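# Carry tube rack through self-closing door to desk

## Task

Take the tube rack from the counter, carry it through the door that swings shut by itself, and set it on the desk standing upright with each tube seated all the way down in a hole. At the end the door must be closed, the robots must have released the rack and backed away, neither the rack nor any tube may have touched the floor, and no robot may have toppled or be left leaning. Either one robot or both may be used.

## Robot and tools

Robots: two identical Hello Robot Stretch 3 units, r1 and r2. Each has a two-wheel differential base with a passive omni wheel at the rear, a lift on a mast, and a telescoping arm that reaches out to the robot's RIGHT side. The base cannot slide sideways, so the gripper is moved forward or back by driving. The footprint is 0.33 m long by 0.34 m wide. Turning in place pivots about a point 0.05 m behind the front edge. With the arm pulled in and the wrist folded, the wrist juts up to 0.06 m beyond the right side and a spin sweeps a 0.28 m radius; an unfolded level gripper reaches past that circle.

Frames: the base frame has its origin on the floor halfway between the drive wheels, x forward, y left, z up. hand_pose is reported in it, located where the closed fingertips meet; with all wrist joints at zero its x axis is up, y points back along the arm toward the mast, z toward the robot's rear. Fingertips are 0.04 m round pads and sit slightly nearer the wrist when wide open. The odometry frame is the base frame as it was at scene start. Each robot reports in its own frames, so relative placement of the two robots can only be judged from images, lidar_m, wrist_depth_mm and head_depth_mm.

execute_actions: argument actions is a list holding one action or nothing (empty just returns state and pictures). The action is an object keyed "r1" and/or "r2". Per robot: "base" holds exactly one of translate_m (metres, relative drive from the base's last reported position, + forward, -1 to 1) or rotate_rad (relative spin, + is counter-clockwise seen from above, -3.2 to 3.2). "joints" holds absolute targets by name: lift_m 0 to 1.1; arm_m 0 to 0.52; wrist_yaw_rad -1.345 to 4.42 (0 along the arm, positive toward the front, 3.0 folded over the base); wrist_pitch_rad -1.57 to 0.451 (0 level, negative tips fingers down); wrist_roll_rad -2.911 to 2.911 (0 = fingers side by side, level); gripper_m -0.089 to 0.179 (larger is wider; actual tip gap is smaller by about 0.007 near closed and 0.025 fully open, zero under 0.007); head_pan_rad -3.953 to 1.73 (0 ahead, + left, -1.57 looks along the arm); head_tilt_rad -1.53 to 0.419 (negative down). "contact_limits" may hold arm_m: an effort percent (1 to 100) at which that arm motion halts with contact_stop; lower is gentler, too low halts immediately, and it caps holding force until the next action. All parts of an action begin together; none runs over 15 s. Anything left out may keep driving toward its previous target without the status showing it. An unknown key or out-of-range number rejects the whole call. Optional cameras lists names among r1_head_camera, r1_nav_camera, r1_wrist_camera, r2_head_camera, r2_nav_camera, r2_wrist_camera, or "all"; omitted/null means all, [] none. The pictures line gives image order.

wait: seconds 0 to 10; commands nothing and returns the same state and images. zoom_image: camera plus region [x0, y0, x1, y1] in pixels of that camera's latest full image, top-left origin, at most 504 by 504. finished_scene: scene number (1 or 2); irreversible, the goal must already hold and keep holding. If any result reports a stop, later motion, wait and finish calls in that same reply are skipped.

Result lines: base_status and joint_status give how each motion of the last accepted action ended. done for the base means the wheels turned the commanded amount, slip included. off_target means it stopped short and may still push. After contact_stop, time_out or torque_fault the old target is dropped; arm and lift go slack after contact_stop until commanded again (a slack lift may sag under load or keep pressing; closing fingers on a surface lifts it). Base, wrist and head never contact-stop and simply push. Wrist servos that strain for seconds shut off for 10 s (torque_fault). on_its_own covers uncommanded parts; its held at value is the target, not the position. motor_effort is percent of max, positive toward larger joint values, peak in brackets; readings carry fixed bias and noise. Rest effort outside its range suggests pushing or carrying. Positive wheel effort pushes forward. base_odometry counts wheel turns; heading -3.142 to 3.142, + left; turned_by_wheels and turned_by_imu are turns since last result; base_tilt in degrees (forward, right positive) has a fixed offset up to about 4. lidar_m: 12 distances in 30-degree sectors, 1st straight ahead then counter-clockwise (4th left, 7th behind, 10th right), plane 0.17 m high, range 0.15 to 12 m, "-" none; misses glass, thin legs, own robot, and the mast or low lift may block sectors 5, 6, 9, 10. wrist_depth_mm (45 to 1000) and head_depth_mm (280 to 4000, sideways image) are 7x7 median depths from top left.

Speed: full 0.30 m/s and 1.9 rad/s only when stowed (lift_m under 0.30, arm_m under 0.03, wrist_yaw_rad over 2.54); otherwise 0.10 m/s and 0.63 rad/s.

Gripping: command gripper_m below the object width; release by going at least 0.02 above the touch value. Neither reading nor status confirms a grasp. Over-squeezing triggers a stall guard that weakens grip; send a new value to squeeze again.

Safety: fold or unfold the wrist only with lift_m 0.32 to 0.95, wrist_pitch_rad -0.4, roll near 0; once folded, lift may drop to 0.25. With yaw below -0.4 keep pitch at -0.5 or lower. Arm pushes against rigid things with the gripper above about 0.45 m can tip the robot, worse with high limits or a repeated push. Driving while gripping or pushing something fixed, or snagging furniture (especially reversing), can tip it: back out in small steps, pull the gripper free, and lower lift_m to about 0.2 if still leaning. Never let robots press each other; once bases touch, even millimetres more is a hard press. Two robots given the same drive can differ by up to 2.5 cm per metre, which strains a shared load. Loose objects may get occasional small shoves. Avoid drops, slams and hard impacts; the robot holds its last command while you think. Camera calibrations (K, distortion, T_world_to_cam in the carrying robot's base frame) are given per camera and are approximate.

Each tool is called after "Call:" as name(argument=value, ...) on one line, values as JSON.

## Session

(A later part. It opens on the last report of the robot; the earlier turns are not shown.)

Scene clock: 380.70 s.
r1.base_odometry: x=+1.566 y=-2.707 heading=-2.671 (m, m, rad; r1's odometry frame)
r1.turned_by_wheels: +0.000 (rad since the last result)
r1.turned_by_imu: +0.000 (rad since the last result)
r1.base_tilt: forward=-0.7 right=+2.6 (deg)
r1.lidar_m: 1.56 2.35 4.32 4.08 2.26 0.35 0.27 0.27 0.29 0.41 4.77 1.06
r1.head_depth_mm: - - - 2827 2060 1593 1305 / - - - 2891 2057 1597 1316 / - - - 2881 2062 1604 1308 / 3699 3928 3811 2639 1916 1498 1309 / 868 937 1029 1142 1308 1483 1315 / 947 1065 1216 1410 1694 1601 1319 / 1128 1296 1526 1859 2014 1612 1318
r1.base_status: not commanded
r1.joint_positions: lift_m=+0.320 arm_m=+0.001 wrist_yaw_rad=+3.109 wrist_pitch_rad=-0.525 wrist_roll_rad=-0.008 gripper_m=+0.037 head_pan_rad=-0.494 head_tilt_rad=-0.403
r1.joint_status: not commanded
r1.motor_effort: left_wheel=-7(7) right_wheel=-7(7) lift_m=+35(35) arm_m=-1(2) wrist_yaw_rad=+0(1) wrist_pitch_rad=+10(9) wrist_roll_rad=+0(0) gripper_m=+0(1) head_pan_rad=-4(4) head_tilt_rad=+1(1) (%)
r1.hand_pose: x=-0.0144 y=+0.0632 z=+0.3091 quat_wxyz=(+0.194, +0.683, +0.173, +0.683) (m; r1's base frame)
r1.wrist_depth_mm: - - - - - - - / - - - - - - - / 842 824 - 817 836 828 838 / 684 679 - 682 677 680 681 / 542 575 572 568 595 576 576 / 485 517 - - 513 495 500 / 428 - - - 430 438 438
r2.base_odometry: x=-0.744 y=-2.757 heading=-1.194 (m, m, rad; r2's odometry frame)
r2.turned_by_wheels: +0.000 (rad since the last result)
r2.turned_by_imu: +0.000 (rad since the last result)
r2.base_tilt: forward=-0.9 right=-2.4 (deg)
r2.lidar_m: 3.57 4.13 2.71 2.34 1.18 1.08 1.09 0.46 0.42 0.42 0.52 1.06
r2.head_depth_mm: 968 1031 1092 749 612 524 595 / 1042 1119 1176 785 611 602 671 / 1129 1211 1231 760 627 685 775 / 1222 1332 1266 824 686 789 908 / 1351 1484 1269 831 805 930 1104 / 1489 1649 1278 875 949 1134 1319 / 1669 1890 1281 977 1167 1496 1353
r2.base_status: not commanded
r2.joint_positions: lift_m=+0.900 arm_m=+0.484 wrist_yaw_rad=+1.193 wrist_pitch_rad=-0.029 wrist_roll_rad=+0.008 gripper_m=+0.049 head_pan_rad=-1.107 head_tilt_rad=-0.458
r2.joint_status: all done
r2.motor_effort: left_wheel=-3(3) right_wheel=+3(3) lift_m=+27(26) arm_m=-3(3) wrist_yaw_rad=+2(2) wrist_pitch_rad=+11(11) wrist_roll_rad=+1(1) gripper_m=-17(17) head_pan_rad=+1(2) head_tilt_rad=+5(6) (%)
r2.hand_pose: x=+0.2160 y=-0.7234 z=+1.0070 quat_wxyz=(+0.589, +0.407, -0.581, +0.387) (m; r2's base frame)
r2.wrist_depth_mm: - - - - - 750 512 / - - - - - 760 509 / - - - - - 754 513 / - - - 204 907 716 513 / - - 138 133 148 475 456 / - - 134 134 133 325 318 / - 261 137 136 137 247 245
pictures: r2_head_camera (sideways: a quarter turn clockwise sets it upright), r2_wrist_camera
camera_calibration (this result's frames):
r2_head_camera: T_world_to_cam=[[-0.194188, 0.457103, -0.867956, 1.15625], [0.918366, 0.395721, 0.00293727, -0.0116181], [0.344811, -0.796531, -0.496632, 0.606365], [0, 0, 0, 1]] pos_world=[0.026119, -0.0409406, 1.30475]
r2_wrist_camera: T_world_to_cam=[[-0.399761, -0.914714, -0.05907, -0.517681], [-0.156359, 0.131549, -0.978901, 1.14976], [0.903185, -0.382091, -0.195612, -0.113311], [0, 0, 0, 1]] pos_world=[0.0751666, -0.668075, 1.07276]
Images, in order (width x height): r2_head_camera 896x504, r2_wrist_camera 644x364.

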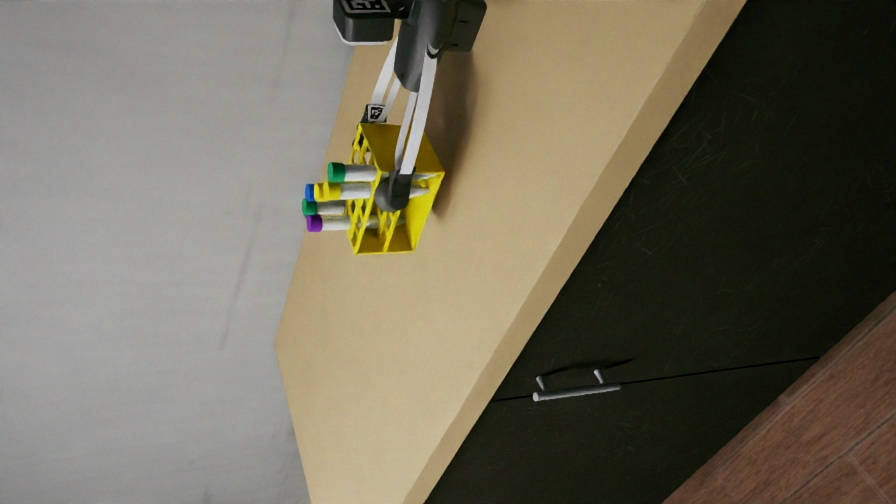

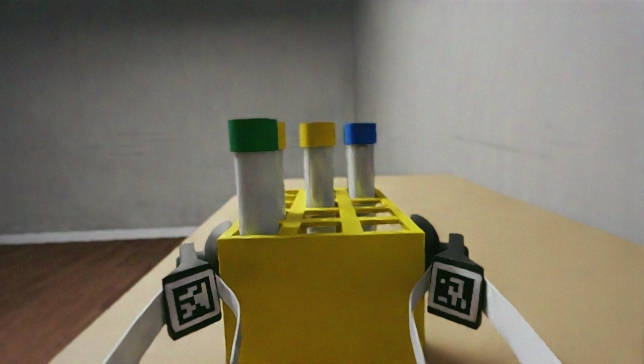

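Call:
execute_actions(actions=[])

Scene clock: 393.17 s.
r1.base_odometry: x=+1.566 y=-2.707 heading=-2.671 (m, m, rad; r1's odometry frame)
r1.turned_by_wheels: +0.000 (rad since the last result)
r1.turned_by_imu: +0.000 (rad since the last result)
r1.base_tilt: forward=-0.7 right=+2.5 (deg)
r1.lidar_m: 1.56 2.35 4.35 4.07 2.25 0.36 0.27 0.27 0.28 0.41 4.79 1.05
r1.head_depth_mm: - - - 2865 2057 1589 1308 / - - - 2871 2082 1597 1294 / - - - 2907 2058 1601 1310 / 3689 3794 3764 2595 1912 1496 1316 / 866 940 1028 1155 1309 1465 1317 / 951 1062 1217 1424 1700 1604 1325 / 1129 1296 1525 1855 2016 1614 1330
r1.base_status: not commanded
r1.joint_positions: lift_m=+0.320 arm_m=+0.001 wrist_yaw_rad=+3.109 wrist_pitch_rad=-0.525 wrist_roll_rad=-0.008 gripper_m=+0.037 head_pan_rad=-0.494 head_tilt_rad=-0.403
r1.joint_status: not commanded
r1.motor_effort: left_wheel=-7(7) right_wheel=-7(7) lift_m=+35(35) arm_m=-1(2) wrist_yaw_rad=-1(1) wrist_pitch_rad=+9(9) wrist_roll_rad=+0(0) gripper_m=-1(1) head_pan_rad=-4(4) head_tilt_rad=+1(1) (%)
r1.hand_pose: x=-0.0144 y=+0.0632 z=+0.3091 quat_wxyz=(+0.194, +0.683, +0.173, +0.683) (m; r1's base frame)
r1.wrist_depth_mm: - - - - - - - / - - - - - - - / 824 831 - 831 814 838 833 / 667 679 - 678 684 683 679 / 544 573 571 578 591 575 579 / 485 516 - - 509 499 505 / 424 - - - 430 440 438
r2.base_odometry: x=-0.744 y=-2.757 heading=-1.194 (m, m, rad; r2's odometry frame)
r2.turned_by_wheels: +0.000 (rad since the last result)
r2.turned_by_imu: +0.000 (rad since the last result)
r2.base_tilt: forward=-0.8 right=-2.4 (deg)
r2.lidar_m: 3.60 4.12 2.72 2.34 1.19 1.08 1.08 0.46 0.42 0.42 0.52 1.05
r2.head_depth_mm: 967 1033 1091 749 610 526 595 / 1043 1117 1175 785 611 601 673 / 1129 1212 1238 759 625 684 775 / 1225 1329 1269 821 688 788 908 / 1351 1484 1275 828 803 932 1112 / 1493 1646 1281 875 956 1135 1321 / 1671 1878 1276 977 1173 1503 1346
r2.base_status: not commanded
r2.joint_positions: lift_m=+0.900 arm_m=+0.484 wrist_yaw_rad=+1.193 wrist_pitch_rad=-0.029 wrist_roll_rad=+0.008 gripper_m=+0.049 head_pan_rad=-1.107 head_tilt_rad=-0.458
r2.joint_status: all done
r2.motor_effort: left_wheel=-3(3) right_wheel=+3(3) lift_m=+26(26) arm_m=-3(3) wrist_yaw_rad=+2(2) wrist_pitch_rad=+11(11) wrist_roll_rad=+1(1) gripper_m=-17(17) head_pan_rad=+3(2) head_tilt_rad=+6(6) (%)
r2.hand_pose: x=+0.2160 y=-0.7234 z=+1.0070 quat_wxyz=(+0.589, +0.407, -0.581, +0.387) (m; r2's base frame)
r2.wrist_depth_mm: - - - - - 747 506 / - - - - - 745 501 / - - - - - 763 515 / - - - 203 897 709 521 / - - 139 133 148 467 461 / - - 134 133 133 324 317 / - 261 138 137 137 247 244
pictures: r1_head_camera (sideways: a quarter turn clockwise sets it upright), r1_nav_camera (sideways: a quarter turn counterclockwise sets it upright), r1_wrist_camera, r2_head_camera (sideways: a quarter turn clockwise sets it upright), r2_nav_camera (sideways: a quarter turn counterclockwise sets it upright), r2_wrist_camera
camera_calibration (this result's frames):
r1_head_camera: T_world_to_cam=[[-0.35856, 0.255646, -0.89782, 1.19198], [0.530287, 0.847306, 0.0294834, -0.0405546], [0.768265, -0.46553, -0.439375, 0.523708], [0, 0, 0, 1]] pos_world=[0.046554, -0.02656, 1.30148]
r1_nav_camera: T_world_to_cam=[[0.387129, -0.186558, 0.902955, -1.14282], [-0.5114, -0.85832, 0.0419192, 0.00374706], [0.767204, -0.477999, -0.427686, 0.508572], [0, 0, 0, 1]] pos_world=[0.0541551, 0.0331115, 1.24926]
r1_wrist_camera: T_world_to_cam=[[0.999746, 0.0224775, 0.00145693, 0.0194277], [0.0153658, -0.633282, -0.773768, 0.3179], [-0.0164697, 0.773594, -0.633467, 0.309798], [0, 0, 0, 1]] pos_world=[-0.0192053, -0.0387743, 0.4422]
r2_head_camera: T_world_to_cam=[[-0.194188, 0.457103, -0.867956, 1.15625], [0.918366, 0.395721, 0.00293726, -0.0116181], [0.344811, -0.796531, -0.496632, 0.606365], [0, 0, 0, 1]] pos_world=[0.026119, -0.0409406, 1.30475]
r2_nav_camera: T_world_to_cam=[[0.262672, -0.406654, 0.875006, -1.09817], [-0.894095, -0.443527, 0.0622755, -0.0252023], [0.362765, -0.798696, -0.48009, 0.585381], [0, 0, 0, 1]] pos_world=[0.0535701, 0.00978777, 1.24351]
r2_wrist_camera: T_world_to_cam=[[-0.399761, -0.914714, -0.0590702, -0.517681], [-0.156359, 0.131549, -0.978901, 1.14976], [0.903185, -0.382091, -0.195612, -0.113311], [0, 0, 0, 1]] pos_world=[0.0751666, -0.668075, 1.07276]
Images, in order (width x height): r1_head_camera 896x504, r1_nav_camera 672x504, r1_wrist_camera 644x364, r2_head_camera 896x504, r2_nav_camera 672x504, r2_wrist_camera 644x364.

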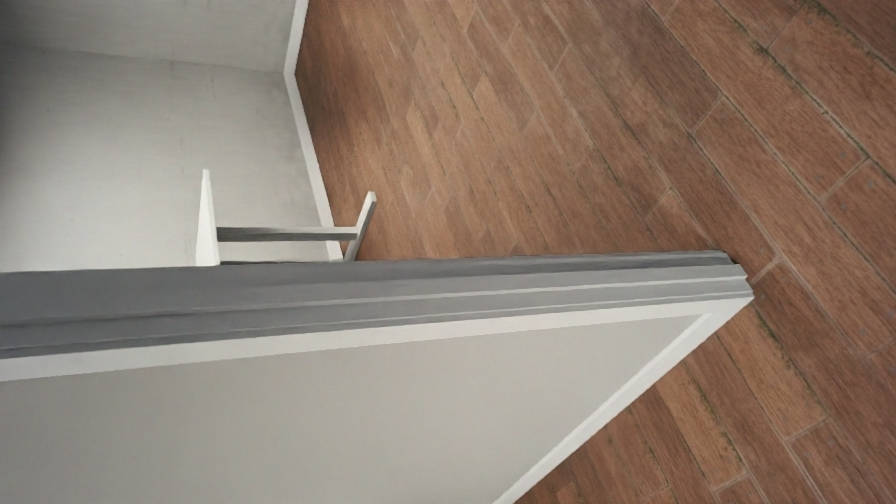

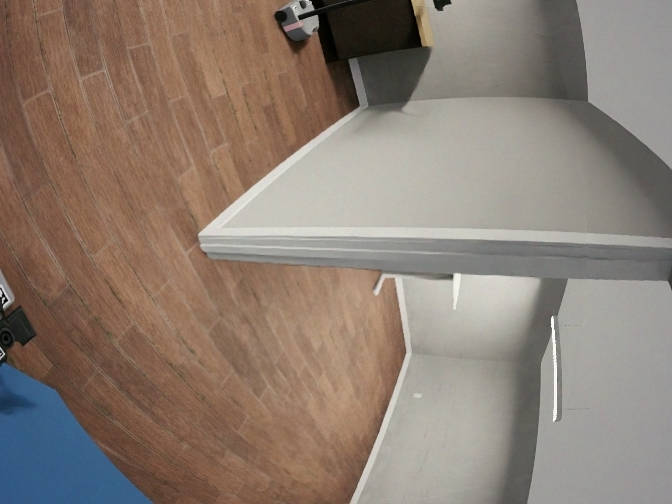

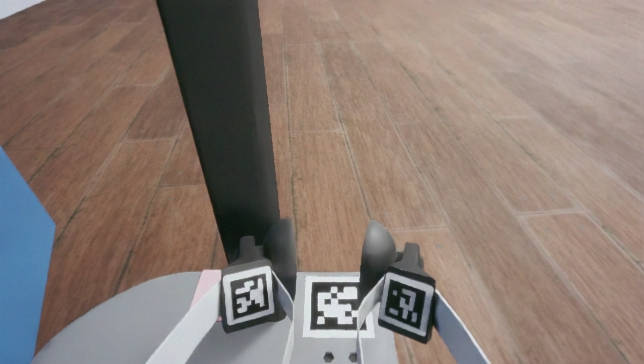

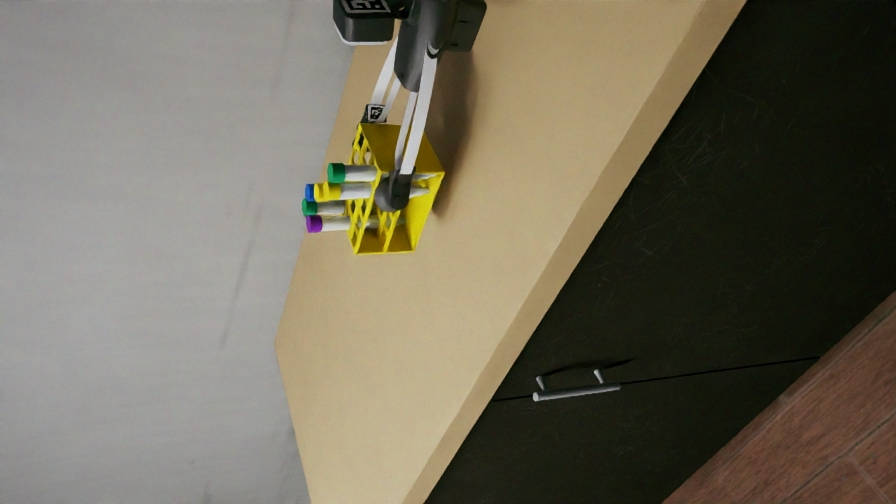

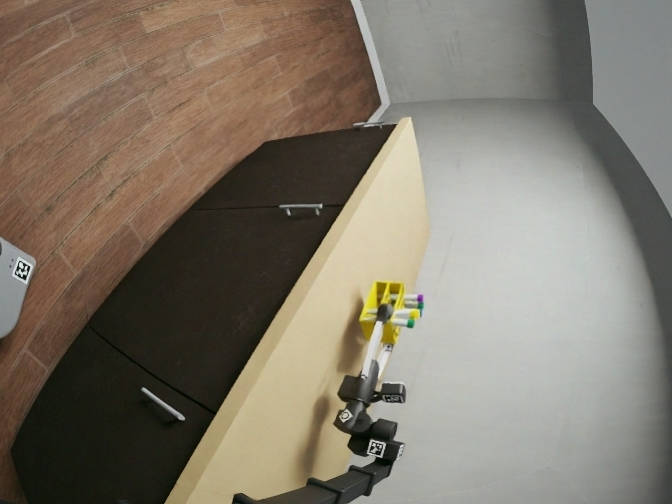

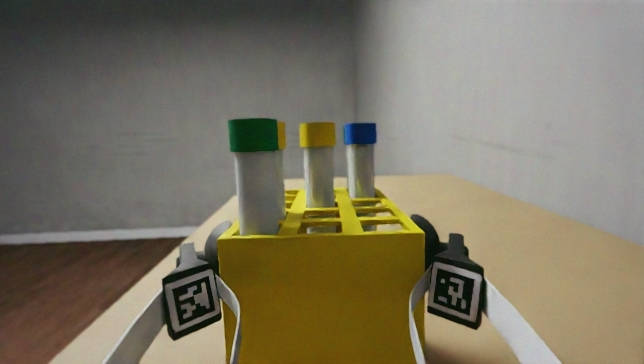

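Call:
execute_actions(actions=[{"r2":{"joints":{"arm_m":0.04,"wrist_yaw_rad":1.5,"head_pan_rad":-0.5,"head_tilt_rad":-0.8}}}], cameras=["r2_head_camera","r2_wrist_camera"])

Scene clock: 400.37 s.
r1.base_odometry: x=+1.566 y=-2.707 heading=-2.671 (m, m, rad; r1's odometry frame)
r1.turned_by_wheels: +0.000 (rad since the last result)
r1.turned_by_imu: +0.001 (rad since the last result)
r1.base_tilt: forward=-0.7 right=+2.5 (deg)
r1.lidar_m: 1.56 2.35 4.37 4.06 2.26 0.35 0.27 0.27 0.28 0.41 4.77 1.05
r1.head_depth_mm: - - - 2853 2054 1587 1302 / - - - 2850 2054 1603 1303 / - - - 2916 2055 1591 1307 / 3706 3879 3803 2600 1907 1502 1315 / 863 936 1022 1148 1308 1487 1309 / 945 1066 1214 1407 1699 1617 1321 / 1127 1298 1532 1847 2017 1633 1322
r1.base_status: not commanded
r1.joint_positions: lift_m=+0.320 arm_m=+0.001 wrist_yaw_rad=+3.109 wrist_pitch_rad=-0.525 wrist_roll_rad=-0.008 gripper_m=+0.037 head_pan_rad=-0.494 head_tilt_rad=-0.403
r1.joint_status: not commanded
r1.motor_effort: left_wheel=-7(7) right_wheel=-7(7) lift_m=+34(35) arm_m=-2(1) wrist_yaw_rad=-1(0) wrist_pitch_rad=+10(10) wrist_roll_rad=+0(0) gripper_m=+0(1) head_pan_rad=-4(4) head_tilt_rad=+2(1) (%)
r1.hand_pose: x=-0.0144 y=+0.0632 z=+0.3091 quat_wxyz=(+0.194, +0.683, +0.173, +0.683) (m; r1's base frame)
r1.wrist_depth_mm: - - - - - - - / - - - - - - - / 830 826 - 830 816 841 833 / 683 681 - 684 674 679 684 / 544 571 567 574 601 576 576 / 485 507 - - 514 499 499 / 424 - - - 427 441 441
r2.base_odometry: x=-0.744 y=-2.757 heading=-1.194 (m, m, rad; r2's odometry frame)
r2.turned_by_wheels: +0.000 (rad since the last result)
r2.turned_by_imu: -0.001 (rad since the last result)
r2.base_tilt: forward=-0.8 right=-2.5 (deg)
r2.lidar_m: 3.59 4.13 2.72 2.35 1.19 1.08 1.08 0.46 0.42 0.42 0.52 1.06
r2.head_depth_mm: 1070 846 858 902 1000 1187 1139 / 1070 1048 1111 372 1260 1285 1159 / 3145 2517 389 344 1426 1307 1155 / 3313 2725 423 433 1503 1310 1158 / 3230 2686 2123 1720 1505 1307 1150 / 3232 2696 2137 1759 1513 1300 1155 / 3133 2696 2126 1751 1496 1301 1154
r2.base_status: not commanded
r2.joint_positions: lift_m=+0.900 arm_m=+0.040 wrist_yaw_rad=+1.499 wrist_pitch_rad=-0.029 wrist_roll_rad=+0.008 gripper_m=+0.049 head_pan_rad=-0.507 head_tilt_rad=-0.790
r2.joint_status: all done
r2.motor_effort: left_wheel=-3(3) right_wheel=+2(4) lift_m=+27(27) arm_m=-3(2) wrist_yaw_rad=+1(5) wrist_pitch_rad=+11(11) wrist_roll_rad=+1(1) gripper_m=-17(17) head_pan_rad=+2(27) head_tilt_rad=-7(37) (%)
r2.hand_pose: x=+0.2334 y=-0.2035 z=+1.0070 quat_wxyz=(+0.523, +0.491, -0.512, +0.472) (m; r2's base frame)
r2.wrist_depth_mm: - - - - - - - / - - - - - - - / - - - - - - - / - - - 204 - - 815 / - - 138 133 147 - 522 / - - 134 133 133 903 518 / - - 137 136 138 - 478
pictures: r2_head_camera (sideways: a quarter turn clockwise sets it upright), r2_wrist_camera
camera_calibration (this result's frames):
r2_head_camera: T_world_to_cam=[[-0.642046, 0.391759, -0.659016, 0.886637], [0.532544, 0.846255, -0.0157654, 0.0150814], [0.55152, -0.361077, -0.751964, 0.937246], [0, 0, 0, 1]] pos_world=[0.0443204, -0.0216924, 1.28932]
r2_wrist_camera: T_world_to_cam=[[-0.105572, -0.992656, -0.0590707, -0.119694], [-0.188729, 0.0783242, -0.978901, 1.0808], [0.976338, -0.0921967, -0.195612, 0.111579], [0, 0, 0, 1]] pos_world=[0.082404, -0.193181, 1.07276]
Images, in order (width x height): r2_head_camera 896x504, r2_wrist_camera 644x364.

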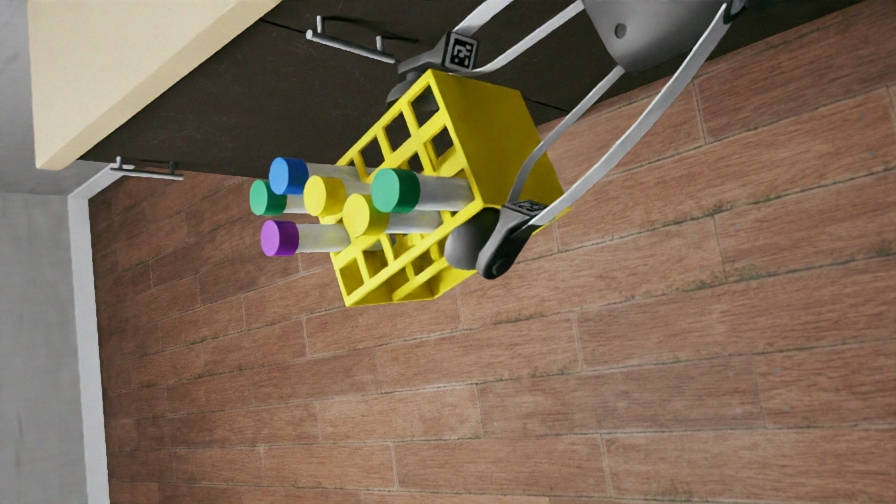

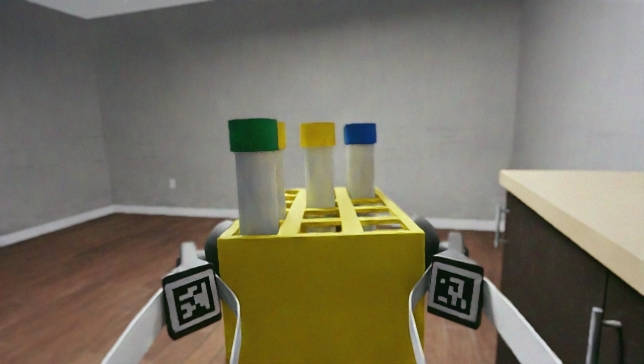

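Call:
execute_actions(actions=[{"r2":{"base":{"rotate_rad":1.35},"joints":{"head_pan_rad":0.0,"head_tilt_rad":-0.5}}}], cameras=["r2_nav_camera"])

Call:
execute_actions(actions=[{"r2":{"base":{"translate_m":1.0}}}], cameras=["r2_nav_camera","r2_wrist_camera","r1_nav_camera"])

Scene clock: 407.50 s.
r1.base_odometry: x=+1.566 y=-2.707 heading=-2.671 (m, m, rad; r1's odometry frame)
r1.turned_by_wheels: +0.000 (rad since the last result)
r1.turned_by_imu: +0.001 (rad since the last result)
r1.base_tilt: forward=-0.6 right=+2.5 (deg)
r1.lidar_m: 1.56 2.34 4.38 4.08 2.25 0.36 0.27 0.27 0.29 0.41 4.79 1.05
r1.head_depth_mm: - - - 2876 2044 1591 1293 / - - - 2905 2049 1588 1307 / - - - 2881 2057 1594 1301 / 3691 3941 3710 2636 1911 1502 1313 / 864 937 1027 1158 1316 1482 1317 / 950 1064 1209 1411 1692 1610 1322 / 1125 1299 1532 1850 2017 1616 1323
r1.base_status: not commanded
r1.joint_positions: lift_m=+0.320 arm_m=+0.001 wrist_yaw_rad=+3.109 wrist_pitch_rad=-0.525 wrist_roll_rad=-0.008 gripper_m=+0.037 head_pan_rad=-0.494 head_tilt_rad=-0.403
r1.joint_status: not commanded
r1.motor_effort: left_wheel=-7(7) right_wheel=-7(7) lift_m=+34(35) arm_m=-1(2) wrist_yaw_rad=+0(1) wrist_pitch_rad=+10(9) wrist_roll_rad=+0(0) gripper_m=+0(0) head_pan_rad=-4(4) head_tilt_rad=+1(1) (%)
r1.hand_pose: x=-0.0144 y=+0.0632 z=+0.3091 quat_wxyz=(+0.194, +0.683, +0.173, +0.683) (m; r1's base frame)
r1.wrist_depth_mm: - - - - - - - / - - - - - - - / 821 824 - 815 820 827 828 / 678 672 - 687 676 687 682 / 541 578 569 572 594 571 582 / 490 519 - - 513 499 502 / 430 - - - 428 440 439
r2.base_odometry: x=-0.744 y=-2.757 heading=+0.155 (m, m, rad; r2's odometry frame)
r2.turned_by_wheels: +1.350 (rad since the last result)
r2.turned_by_imu: +1.323 (rad since the last result)
r2.base_tilt: forward=-0.8 right=-2.5 (deg)
r2.lidar_m: 2.34 1.36 1.09 1.08 0.52 0.42 0.42 0.46 0.71 3.56 3.84 3.79
r2.head_depth_mm: 3204 3483 3649 2523 1932 1559 1310 / 3235 3549 3697 2529 1931 1562 1299 / 3279 3604 3693 2525 1914 1548 1306 / 2387 2603 2895 2553 1943 1561 1307 / 2282 2491 2697 2535 1939 1554 1302 / 2234 2451 2695 2539 1928 1557 1305 / 2199 2386 2630 2553 1922 1562 1309
r2.base_status: done
r2.joint_positions: lift_m=+0.900 arm_m=+0.040 wrist_yaw_rad=+1.499 wrist_pitch_rad=-0.029 wrist_roll_rad=+0.008 gripper_m=+0.049 head_pan_rad=-0.007 head_tilt_rad=-0.507
r2.joint_status: all done
r2.motor_effort: left_wheel=-3(6) right_wheel=+3(5) lift_m=+27(27) arm_m=-3(3) wrist_yaw_rad=+1(1) wrist_pitch_rad=+11(11) wrist_roll_rad=+1(1) gripper_m=-17(17) head_pan_rad=+2(26) head_tilt_rad=+5(34) (%)
r2.hand_pose: x=+0.2334 y=-0.2035 z=+1.0070 quat_wxyz=(+0.523, +0.491, -0.512, +0.472) (m; r2's base frame)
r2.wrist_depth_mm: - - - - - - - / - - - - - - - / - - - - - - - / - - - 204 - - - / - - 139 133 148 - - / - - 134 134 133 - - / - - 138 136 137 - -
pictures: r2_nav_camera (sideways: a quarter turn counterclockwise sets it upright)
camera_calibration (this result's frames):
r2_nav_camera: T_world_to_cam=[[0.524292, 0.049303, 0.85011, -1.0673], [-0.00726384, -0.998027, 0.0623615, -0.0307199], [0.851508, -0.0388707, -0.522899, 0.6381], [0, 0, 0, 1]] pos_world=[0.0160055, 0.0467651, 1.2429]
Images, in order (width x height): r2_nav_camera 672x504.

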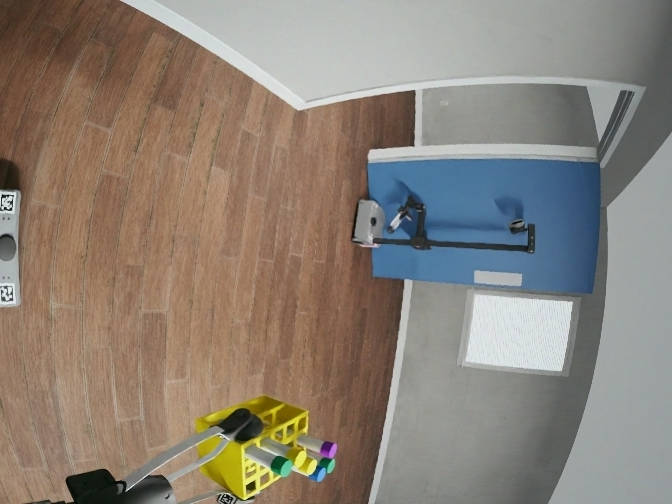

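Scene clock: 418.60 s.
r1.base_odometry: x=+1.566 y=-2.707 heading=-2.671 (m, m, rad; r1's odometry frame)
r1.turned_by_wheels: +0.000 (rad since the last result)
r1.turned_by_imu: +0.001 (rad since the last result)
r1.base_tilt: forward=-0.6 right=+2.6 (deg)
r1.lidar_m: 1.56 1.36 4.35 4.07 2.26 0.35 0.27 0.27 0.28 0.41 4.78 1.05
r1.head_depth_mm: - - - 2871 2033 1589 1311 / - - - 2872 2037 1583 1313 / 3985 - - 2926 2066 1604 1315 / 3693 3877 3922 2597 1914 1500 1320 / 866 940 1022 1149 1313 1474 1311 / 941 1066 1219 1416 1708 1635 1318 / 1123 1302 1539 1844 2020 1606 1317
r1.base_status: not commanded
r1.joint_positions: lift_m=+0.320 arm_m=+0.001 wrist_yaw_rad=+3.109 wrist_pitch_rad=-0.525 wrist_roll_rad=-0.008 gripper_m=+0.037 head_pan_rad=-0.494 head_tilt_rad=-0.403
r1.joint_status: not commanded
r1.motor_effort: left_wheel=-7(7) right_wheel=-7(7) lift_m=+34(35) arm_m=-1(1) wrist_yaw_rad=+0(0) wrist_pitch_rad=+10(10) wrist_roll_rad=+0(0) gripper_m=+0(1) head_pan_rad=-3(3) head_tilt_rad=+1(1) (%)
r1.hand_pose: x=-0.0144 y=+0.0632 z=+0.3091 quat_wxyz=(+0.194, +0.683, +0.173, +0.683) (m; r1's base frame)
r1.wrist_depth_mm: - - - - - - - / - - - - - - - / 824 823 - 831 827 834 843 / 677 677 - 684 683 677 681 / 539 579 575 575 593 577 571 / 488 516 - - 511 496 502 / 429 - - - 432 437 439
r2.base_odometry: x=+0.244 y=-2.602 heading=+0.155 (m, m, rad; r2's odometry frame)
r2.turned_by_wheels: +0.000 (rad since the last result)
r2.turned_by_imu: +0.001 (rad since the last result)
r2.base_tilt: forward=-0.8 right=-2.5 (deg)
r2.lidar_m: 1.35 1.66 0.95 0.94 1.02 1.41 1.40 1.54 3.35 3.68 3.46 2.78
r2.head_depth_mm: 2347 2550 2831 2509 1930 1551 1302 / 2369 2576 2815 2524 1925 1573 1300 / 2284 2515 2761 2443 1924 1573 1305 / 1459 1606 1765 1967 1924 1554 1307 / 1388 1542 1667 1661 1752 1566 1305 / 1367 1510 1670 1734 1758 1561 1309 / 1340 1475 1626 1768 1893 1566 1307
r2.base_status: done
r2.joint_positions: lift_m=+0.900 arm_m=+0.040 wrist_yaw_rad=+1.499 wrist_pitch_rad=-0.029 wrist_roll_rad=+0.008 gripper_m=+0.049 head_pan_rad=-0.007 head_tilt_rad=-0.507
r2.joint_status: not commanded
r2.motor_effort: left_wheel=-4(5) right_wheel=+3(6) lift_m=+27(27) arm_m=-3(3) wrist_yaw_rad=+1(1) wrist_pitch_rad=+11(11) wrist_roll_rad=+1(1) gripper_m=-17(17) head_pan_rad=+2(3) head_tilt_rad=+5(6) (%)
r2.hand_pose: x=+0.2334 y=-0.2035 z=+1.0070 quat_wxyz=(+0.523, +0.491, -0.512, +0.472) (m; r2's base frame)
r2.wrist_depth_mm: - - - - - - - / - - - - - - - / - - - - - - - / - - - 204 - - - / - - 139 132 148 - - / - - 133 134 134 - - / - - 138 136 138 - -
pictures: r1_nav_camera (sideways: a quarter turn counterclockwise sets it upright), r2_nav_camera (sideways: a quarter turn counterclockwise sets it upright), r2_wrist_camera
camera_calibration (this result's frames):
r1_nav_camera: T_world_to_cam=[[0.387129, -0.186558, 0.902955, -1.14282], [-0.5114, -0.85832, 0.0419192, 0.00374705], [0.767204, -0.477999, -0.427686, 0.508572], [0, 0, 0, 1]] pos_world=[0.0541551, 0.0331115, 1.24926]
r2_nav_camera: T_world_to_cam=[[0.52414, 0.0493042, 0.850203, -1.06742], [-0.00727477, -0.998027, 0.0623614, -0.0307198], [0.851601, -0.0388712, -0.522748, 0.637902], [0, 0, 0, 1]] pos_world=[0.016016, 0.046765, 1.2429]
r2_wrist_camera: T_world_to_cam=[[-0.105573, -0.992655, -0.0590726, -0.119687], [-0.188729, 0.0783261, -0.978901, 1.0808], [0.976338, -0.0921966, -0.195612, 0.111579], [0, 0, 0, 1]] pos_world=[0.0824039, -0.193176, 1.07276]
Images, in order (width x height): r1_nav_camera 672x504, r2_nav_camera 672x504, r2_wrist_camera 644x364.

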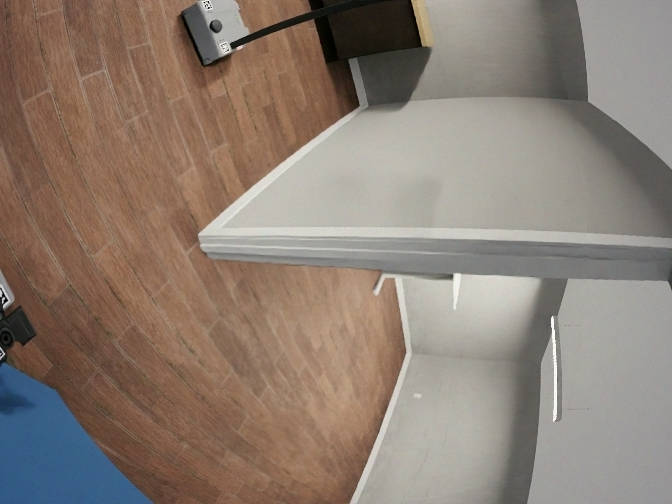

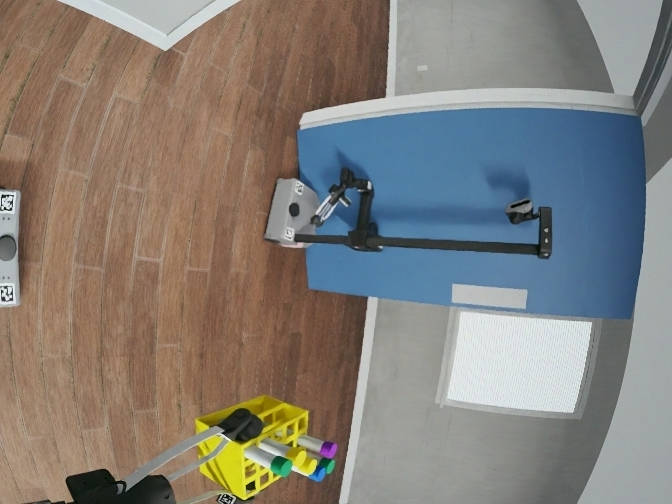

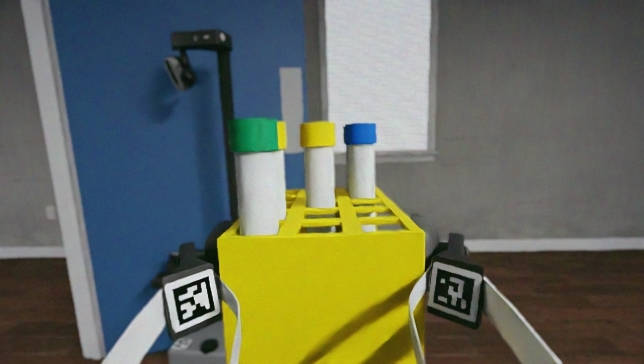

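Call:
execute_actions(actions=[{"r2":{"base":{"rotate_rad":0.316}}}], cameras=[])

Call:
execute_actions(actions=[{"r2":{"base":{"translate_m":0.87}}}], cameras=[])

Call:
execute_actions(actions=[{"r2":{"base":{"rotate_rad":1.14},"joints":{"head_tilt_rad":-0.8}}}], cameras=["r2_nav_camera","r1_nav_camera"])

Scene clock: 428.40 s.
r1.base_odometry: x=+1.566 y=-2.707 heading=-2.671 (m, m, rad; r1's odometry frame)
r1.turned_by_wheels: +0.000 (rad since the last result)
r1.turned_by_imu: +0.001 (rad since the last result)
r1.base_tilt: forward=-0.7 right=+2.5 (deg)
r1.lidar_m: 1.56 1.35 4.35 4.09 2.26 0.35 0.27 0.27 0.29 0.41 4.78 1.05
r1.head_depth_mm: - - - 2853 2041 1588 1296 / - - - 2913 2084 1589 1309 / - - - 2900 2061 1603 1299 / 3728 3871 3738 2572 1908 1487 1318 / 867 935 1026 1153 1313 1479 1316 / 946 1063 1221 1426 1701 1621 1314 / 1126 1295 1533 1872 1999 1617 1317
r1.base_status: not commanded
r1.joint_positions: lift_m=+0.320 arm_m=+0.001 wrist_yaw_rad=+3.109 wrist_pitch_rad=-0.525 wrist_roll_rad=-0.008 gripper_m=+0.037 head_pan_rad=-0.494 head_tilt_rad=-0.403
r1.joint_status: not commanded
r1.motor_effort: left_wheel=-7(7) right_wheel=-7(7) lift_m=+36(35) arm_m=-2(1) wrist_yaw_rad=+0(0) wrist_pitch_rad=+10(10) wrist_roll_rad=+0(0) gripper_m=-1(1) head_pan_rad=-4(4) head_tilt_rad=+1(1) (%)
r1.hand_pose: x=-0.0144 y=+0.0632 z=+0.3091 quat_wxyz=(+0.194, +0.683, +0.173, +0.683) (m; r1's base frame)
r1.wrist_depth_mm: - - - - - - - / - - - - - - - / 830 831 - 835 851 832 828 / 687 679 - 678 683 676 684 / 540 567 575 574 593 570 579 / 487 516 - - 512 501 498 / 425 - - - 426 446 439
r2.base_odometry: x=+0.244 y=-2.602 heading=+0.471 (m, m, rad; r2's odometry frame)
r2.turned_by_wheels: +0.316 (rad since the last result)
r2.turned_by_imu: +0.309 (rad since the last result)
r2.base_tilt: forward=-0.9 right=-2.4 (deg)
r2.lidar_m: 1.36 1.00 0.94 0.96 1.25 1.40 1.43 1.88 3.69 3.74 2.91 1.39
r2.head_depth_mm: 1386 1517 1684 1879 1939 1552 1307 / 1360 1515 1657 1800 1799 1562 1307 / 1351 1531 1691 1792 1756 1563 1301 / 1402 1537 1698 1879 1812 1551 1299 / 1411 1544 1709 1896 1940 1556 1308 / 1426 1586 1785 2074 1926 1556 1313 / 2863 3247 3521 2554 1932 1563 1312
r2.base_status: done
r2.joint_positions: lift_m=+0.900 arm_m=+0.040 wrist_yaw_rad=+1.499 wrist_pitch_rad=-0.029 wrist_roll_rad=+0.008 gripper_m=+0.049 head_pan_rad=-0.007 head_tilt_rad=-0.507
r2.joint_status: not commanded
r2.motor_effort: left_wheel=-3(7) right_wheel=+3(6) lift_m=+27(27) arm_m=-3(3) wrist_yaw_rad=+1(1) wrist_pitch_rad=+11(11) wrist_roll_rad=+1(1) gripper_m=-16(17) head_pan_rad=+1(2) head_tilt_rad=+5(5) (%)
r2.hand_pose: x=+0.2334 y=-0.2035 z=+1.0070 quat_wxyz=(+0.523, +0.491, -0.512, +0.472) (m; r2's base frame)
r2.wrist_depth_mm: - - - - - - - / - - - - - - - / - - - - - - - / - - - 203 - - - / - - 139 133 147 - - / - - 133 134 133 - - / - - 138 137 137 - -
pictures: none
No camera images: the call's "cameras" was empty. Leave "cameras" out to get every camera's image.

Scene clock: 438.20 s.
r1.base_odometry: x=+1.566 y=-2.707 heading=-2.671 (m, m, rad; r1's odometry frame)
r1.turned_by_wheels: +0.000 (rad since the last result)
r1.turned_by_imu: +0.001 (rad since the last result)
r1.base_tilt: forward=-0.7 right=+2.5 (deg)
r1.lidar_m: 0.52 2.79 4.34 4.07 2.26 0.35 0.27 0.27 0.28 0.41 4.78 1.05
r1.head_depth_mm: - - - 2878 2065 1587 1307 / - - - 2944 2047 1594 1308 / 3996 - - 2903 2071 1592 1302 / 3698 3872 3732 2621 1921 1489 1315 / 870 934 1027 1149 1310 1476 1322 / 948 1063 1215 1418 1707 1620 1315 / 1124 1301 1517 1860 2004 1627 1287
r1.base_status: not commanded
r1.joint_positions: lift_m=+0.320 arm_m=+0.001 wrist_yaw_rad=+3.109 wrist_pitch_rad=-0.525 wrist_roll_rad=-0.008 gripper_m=+0.037 head_pan_rad=-0.494 head_tilt_rad=-0.403
r1.joint_status: not commanded
r1.motor_effort: left_wheel=-7(7) right_wheel=-7(7) lift_m=+35(35) arm_m=-2(1) wrist_yaw_rad=-1(0) wrist_pitch_rad=+10(10) wrist_roll_rad=+0(0) gripper_m=-1(1) head_pan_rad=-3(4) head_tilt_rad=+2(2) (%)
r1.hand_pose: x=-0.0144 y=+0.0632 z=+0.3091 quat_wxyz=(+0.194, +0.683, +0.173, +0.683) (m; r1's base frame)
r1.wrist_depth_mm: - - - - - - - / - - - - - - - / 833 839 - 835 828 835 832 / 682 678 - 681 682 676 683 / 541 576 570 577 594 571 566 / 481 512 - - 511 502 502 / 426 - - - 426 439 440
r2.base_odometry: x=+1.019 y=-2.207 heading=+0.471 (m, m, rad; r2's odometry frame)
r2.turned_by_wheels: +0.000 (rad since the last result)
r2.turned_by_imu: +0.001 (rad since the last result)
r2.base_tilt: forward=-0.9 right=-2.4 (deg)
r2.lidar_m: 0.80 0.91 4.70 0.65 0.75 1.75 2.22 3.74 4.06 3.02 1.02 0.52
r2.head_depth_mm: 643 703 776 864 975 903 1138 / 647 705 779 870 984 1057 1068 / 649 709 785 874 988 1065 1068 / 651 713 786 878 993 1142 1273 / 653 717 789 887 1000 1154 1278 / 658 718 798 892 1005 1193 1310 / 660 725 823 952 1148 1521 1305
r2.base_status: done
r2.joint_positions: lift_m=+0.900 arm_m=+0.040 wrist_yaw_rad=+1.499 wrist_pitch_rad=-0.029 wrist_roll_rad=+0.008 gripper_m=+0.049 head_pan_rad=-0.007 head_tilt_rad=-0.507
r2.joint_status: not commanded
r2.motor_effort: left_wheel=-4(4) right_wheel=+3(5) lift_m=+26(27) arm_m=-3(3) wrist_yaw_rad=+1(1) wrist_pitch_rad=+11(11) wrist_roll_rad=+1(1) gripper_m=-17(17) head_pan_rad=+2(2) head_tilt_rad=+5(6) (%)
r2.hand_pose: x=+0.2334 y=-0.2035 z=+1.0070 quat_wxyz=(+0.523, +0.491, -0.512, +0.472) (m; r2's base frame)
r2.wrist_depth_mm: - 684 674 661 663 658 652 / - 690 681 677 665 680 - / - 711 697 703 696 692 - / - 744 719 204 717 714 - / - 751 139 133 148 732 - / - 824 133 134 133 761 - / - 846 137 136 137 788 -
pictures: none
No camera images: the call's "cameras" was empty. Leave "cameras" out to get every camera's image.

Scene clock: 441.00 s.
r1.base_odometry: x=+1.566 y=-2.707 heading=-2.671 (m, m, rad; r1's odometry frame)
r1.turned_by_wheels: +0.000 (rad since the last result)
r1.turned_by_imu: +0.000 (rad since the last result)
r1.base_tilt: forward=-0.7 right=+2.5 (deg)
r1.lidar_m: 0.53 2.77 4.37 4.09 2.26 0.36 0.27 0.27 0.28 0.41 4.76 1.05
r1.head_depth_mm: - - - 2872 2040 1595 1310 / - - - 2893 2045 1596 1313 / 3954 - - 2895 508 1600 1302 / 3764 3884 3785 1205 461 1486 1314 / 869 938 1025 1113 461 1475 1316 / 948 1065 1211 1437 1652 1562 1314 / 1127 1301 1526 1872 1999 1474 1322
r1.base_status: not commanded
r1.joint_positions: lift_m=+0.320 arm_m=+0.001 wrist_yaw_rad=+3.109 wrist_pitch_rad=-0.525 wrist_roll_rad=-0.008 gripper_m=+0.037 head_pan_rad=-0.494 head_tilt_rad=-0.403
r1.joint_status: not commanded
r1.motor_effort: left_wheel=-7(7) right_wheel=-8(7) lift_m=+34(35) arm_m=-2(2) wrist_yaw_rad=+0(0) wrist_pitch_rad=+10(10) wrist_roll_rad=+0(0) gripper_m=-1(0) head_pan_rad=-4(3) head_tilt_rad=+0(1) (%)
r1.hand_pose: x=-0.0144 y=+0.0632 z=+0.3091 quat_wxyz=(+0.194, +0.683, +0.173, +0.683) (m; r1's base frame)
r1.wrist_depth_mm: - - - - - - - / - - - - - - - / 842 837 - 836 849 844 838 / 686 678 - 681 680 675 688 / 537 571 573 572 590 571 572 / 483 515 - - 514 499 472 / 427 - - - 428 440 430
r2.base_odometry: x=+1.019 y=-2.207 heading=+1.611 (m, m, rad; r2's odometry frame)
r2.turned_by_wheels: +1.140 (rad since the last result)
r2.turned_by_imu: +1.118 (rad since the last result)
r2.base_tilt: forward=-0.9 right=-2.5 (deg)
r2.lidar_m: 4.72 0.65 0.82 2.17 2.27 4.07 4.06 2.74 0.61 0.52 0.80 2.84
r2.head_depth_mm: 3756 2762 2150 1729 1508 1319 1165 / 3685 2726 2129 1764 1513 1309 1155 / 3732 2724 2124 1761 1511 1312 1161 / 3670 2703 2137 1762 1502 1310 1159 / 3640 2696 2145 1765 1505 1305 1160 / 3693 2698 2143 1767 1494 1305 1160 / 3639 2723 2152 1764 1406 1238 1157
r2.base_status: done
r2.joint_positions: lift_m=+0.900 arm_m=+0.040 wrist_yaw_rad=+1.499 wrist_pitch_rad=-0.029 wrist_roll_rad=+0.008 gripper_m=+0.049 head_pan_rad=-0.007 head_tilt_rad=-0.790
r2.joint_status: all done
r2.motor_effort: left_wheel=-3(6) right_wheel=+3(7) lift_m=+27(26) arm_m=-3(3) wrist_yaw_rad=+1(1) wrist_pitch_rad=+11(11) wrist_roll_rad=+1(1) gripper_m=-17(17) head_pan_rad=+2(2) head_tilt_rad=-6(35) (%)
r2.hand_pose: x=+0.2334 y=-0.2035 z=+1.0070 quat_wxyz=(+0.523, +0.491, -0.512, +0.472) (m; r2's base frame)
r2.wrist_depth_mm: - - - - - - 535 / - - - - - - 548 / - - - - - - 556 / - - - 204 - - 566 / - - 139 133 148 - 573 / - - 134 133 133 - 534 / - - 137 136 137 - 543
pictures: r1_nav_camera (sideways: a quarter turn counterclockwise sets it upright), r2_nav_camera (sideways: a quarter turn counterclockwise sets it upright)
camera_calibration (this result's frames):
r1_nav_camera: T_world_to_cam=[[0.387129, -0.186558, 0.902955, -1.14282], [-0.5114, -0.85832, 0.0419192, 0.00374706], [0.767204, -0.477999, -0.427686, 0.508572], [0, 0, 0, 1]] pos_world=[0.0541551, 0.0331115, 1.24926]
r2_nav_camera: T_world_to_cam=[[0.740539, 0.0478273, 0.67031, -0.834256], [0.0102077, -0.99815, 0.0599418, -0.0276538], [0.671936, -0.0375469, -0.739657, 0.921156], [0, 0, 0, 1]] pos_world=[-0.000876974, 0.0468842, 1.24221]
Images, in order (width x height): r1_nav_camera 672x504, r2_nav_camera 672x504.

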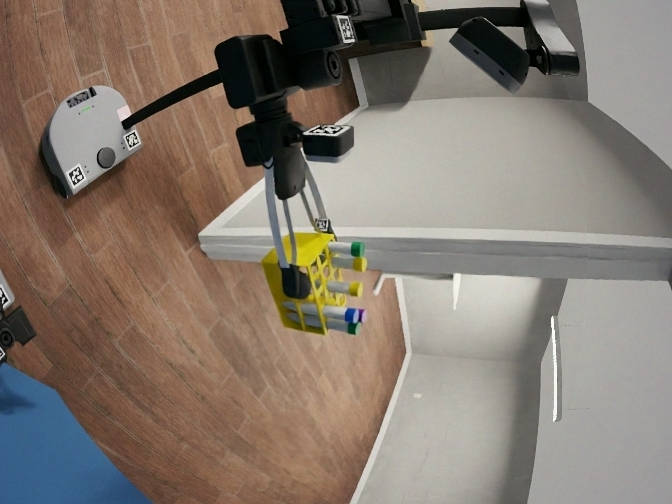

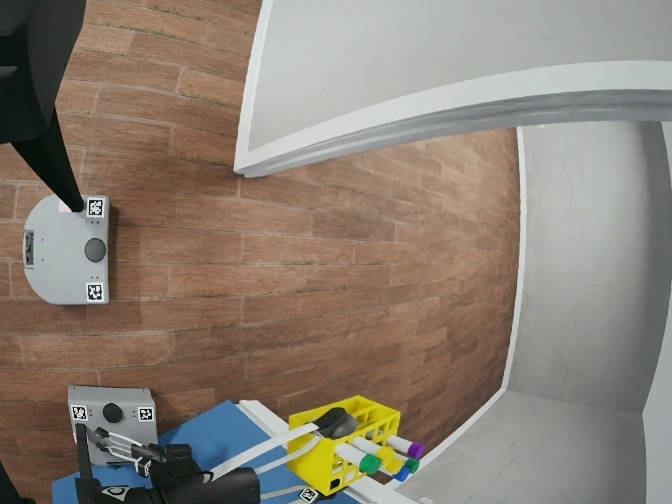

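Call:
execute_actions(actions=[{"r2":{"base":{"translate_m":1.0},"joints":{"head_pan_rad":1.2,"head_tilt_rad":-0.5}}}], cameras=["r2_nav_camera","r2_head_camera","r1_nav_camera"])

Scene clock: 453.73 s.
r1.base_odometry: x=+1.566 y=-2.707 heading=-2.671 (m, m, rad; r1's odometry frame)
r1.turned_by_wheels: +0.000 (rad since the last result)
r1.turned_by_imu: +0.002 (rad since the last result)
r1.base_tilt: forward=-0.6 right=+2.5 (deg)
r1.lidar_m: 1.56 2.78 4.34 4.07 2.26 0.35 0.27 0.27 0.29 0.41 1.12 1.05
r1.head_depth_mm: - - - 2898 2037 1392 1236 / - 999 1091 2599 1902 1396 1240 / - - - 2897 2048 1561 1309 / 3738 3889 3793 2610 1925 1504 1315 / 869 935 1029 1150 1304 1476 1316 / 949 1062 1213 1415 1691 1619 1318 / 1122 1293 1523 1868 2009 1632 1323
r1.base_status: not commanded
r1.joint_positions: lift_m=+0.320 arm_m=+0.001 wrist_yaw_rad=+3.109 wrist_pitch_rad=-0.525 wrist_roll_rad=-0.008 gripper_m=+0.037 head_pan_rad=-0.494 head_tilt_rad=-0.403
r1.joint_status: not commanded
r1.motor_effort: left_wheel=-7(7) right_wheel=-7(7) lift_m=+35(35) arm_m=-2(1) wrist_yaw_rad=+0(0) wrist_pitch_rad=+9(9) wrist_roll_rad=+0(0) gripper_m=-1(0) head_pan_rad=-4(4) head_tilt_rad=+0(1) (%)
r1.hand_pose: x=-0.0144 y=+0.0632 z=+0.3091 quat_wxyz=(+0.194, +0.683, +0.173, +0.683) (m; r1's base frame)
r1.wrist_depth_mm: - - - - - - - / - - - - - - - / 842 831 - 837 814 831 824 / 677 676 - 681 675 691 678 / 538 573 578 568 596 574 582 / 482 511 - - 515 499 498 / 430 - - - 433 442 439
r2.base_odometry: x=+0.980 y=-1.208 heading=+1.611 (m, m, rad; r2's odometry frame)
r2.turned_by_wheels: +0.000 (rad since the last result)
r2.turned_by_imu: +0.001 (rad since the last result)
r2.base_tilt: forward=-0.8 right=-2.4 (deg)
r2.lidar_m: 3.71 3.85 2.77 1.12 0.43 0.45 5.07 1.09 0.78 1.32 2.08 2.89
r2.head_depth_mm: 3003 3371 3579 2537 1909 1551 1301 / 2900 3107 3462 2506 1915 1558 1303 / 2785 2728 3286 2508 1931 1546 1304 / 2656 2877 3132 2541 1937 1554 1300 / 2568 2783 3058 2558 1943 1565 1303 / 2456 2563 2941 2542 1913 1565 1310 / 2367 2398 2759 2549 1941 1564 1311
r2.base_status: done
r2.joint_positions: lift_m=+0.900 arm_m=+0.040 wrist_yaw_rad=+1.499 wrist_pitch_rad=-0.029 wrist_roll_rad=+0.008 gripper_m=+0.049 head_pan_rad=+1.193 head_tilt_rad=-0.508
r2.joint_status: all done
r2.motor_effort: left_wheel=-4(4) right_wheel=+3(6) lift_m=+26(27) arm_m=-3(3) wrist_yaw_rad=+1(1) wrist_pitch_rad=+11(11) wrist_roll_rad=+1(1) gripper_m=-17(17) head_pan_rad=+3(29) head_tilt_rad=+5(32) (%)
r2.hand_pose: x=+0.2334 y=-0.2035 z=+1.0070 quat_wxyz=(+0.523, +0.491, -0.512, +0.472) (m; r2's base frame)
r2.wrist_depth_mm: - - - - - - - / - - - - - - - / - - - - - - - / - - - 204 - - - / - - 138 133 147 - - / - - 133 134 133 - - / - - 138 137 138 - -
pictures: r1_nav_camera (sideways: a quarter turn counterclockwise sets it upright), r2_head_camera (sideways: a quarter turn clockwise sets it upright), r2_nav_camera (sideways: a quarter turn counterclockwise sets it upright)
camera_calibration (this result's frames):
r1_nav_camera: T_world_to_cam=[[0.387129, -0.186558, 0.902955, -1.14282], [-0.5114, -0.85832, 0.0419192, 0.00374706], [0.767204, -0.477999, -0.427686, 0.508572], [0, 0, 0, 1]] pos_world=[0.0541551, 0.0331115, 1.24926]
r2_head_camera: T_world_to_cam=[[-0.227228, -0.48881, -0.842278, 1.12297], [-0.906882, 0.421384, 0.000109182, 0.00319787], [0.354869, 0.763872, -0.539044, 0.661486], [0, 0, 0, 1]] pos_world=[0.0233293, 0.0422817, 1.30242]
r2_nav_camera: T_world_to_cam=[[0.144117, 0.506622, 0.850038, -1.06489], [0.927539, -0.368488, 0.0623615, -0.0364223], [0.344822, 0.779456, -0.523017, 0.641344], [0, 0, 0, 1]] pos_world=[-0.0338982, 0.026174, 1.2429]
Images, in order (width x height): r1_nav_camera 672x504, r2_head_camera 896x504, r2_nav_camera 672x504.

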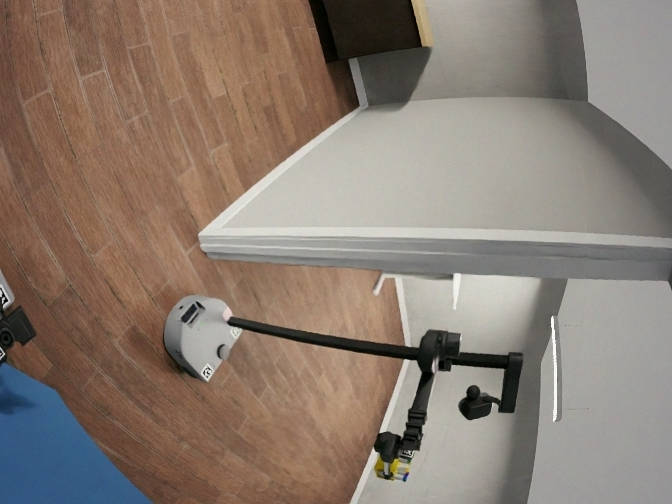

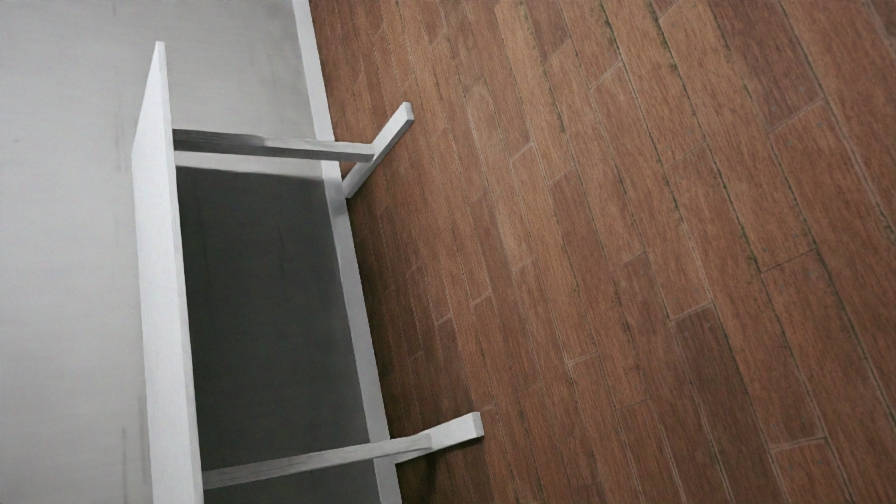

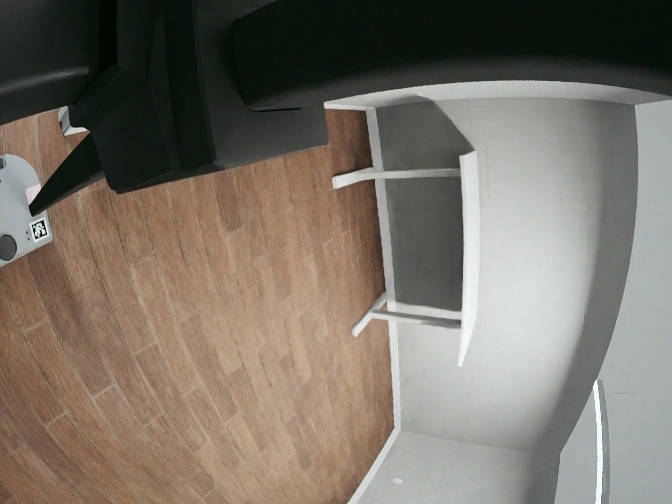

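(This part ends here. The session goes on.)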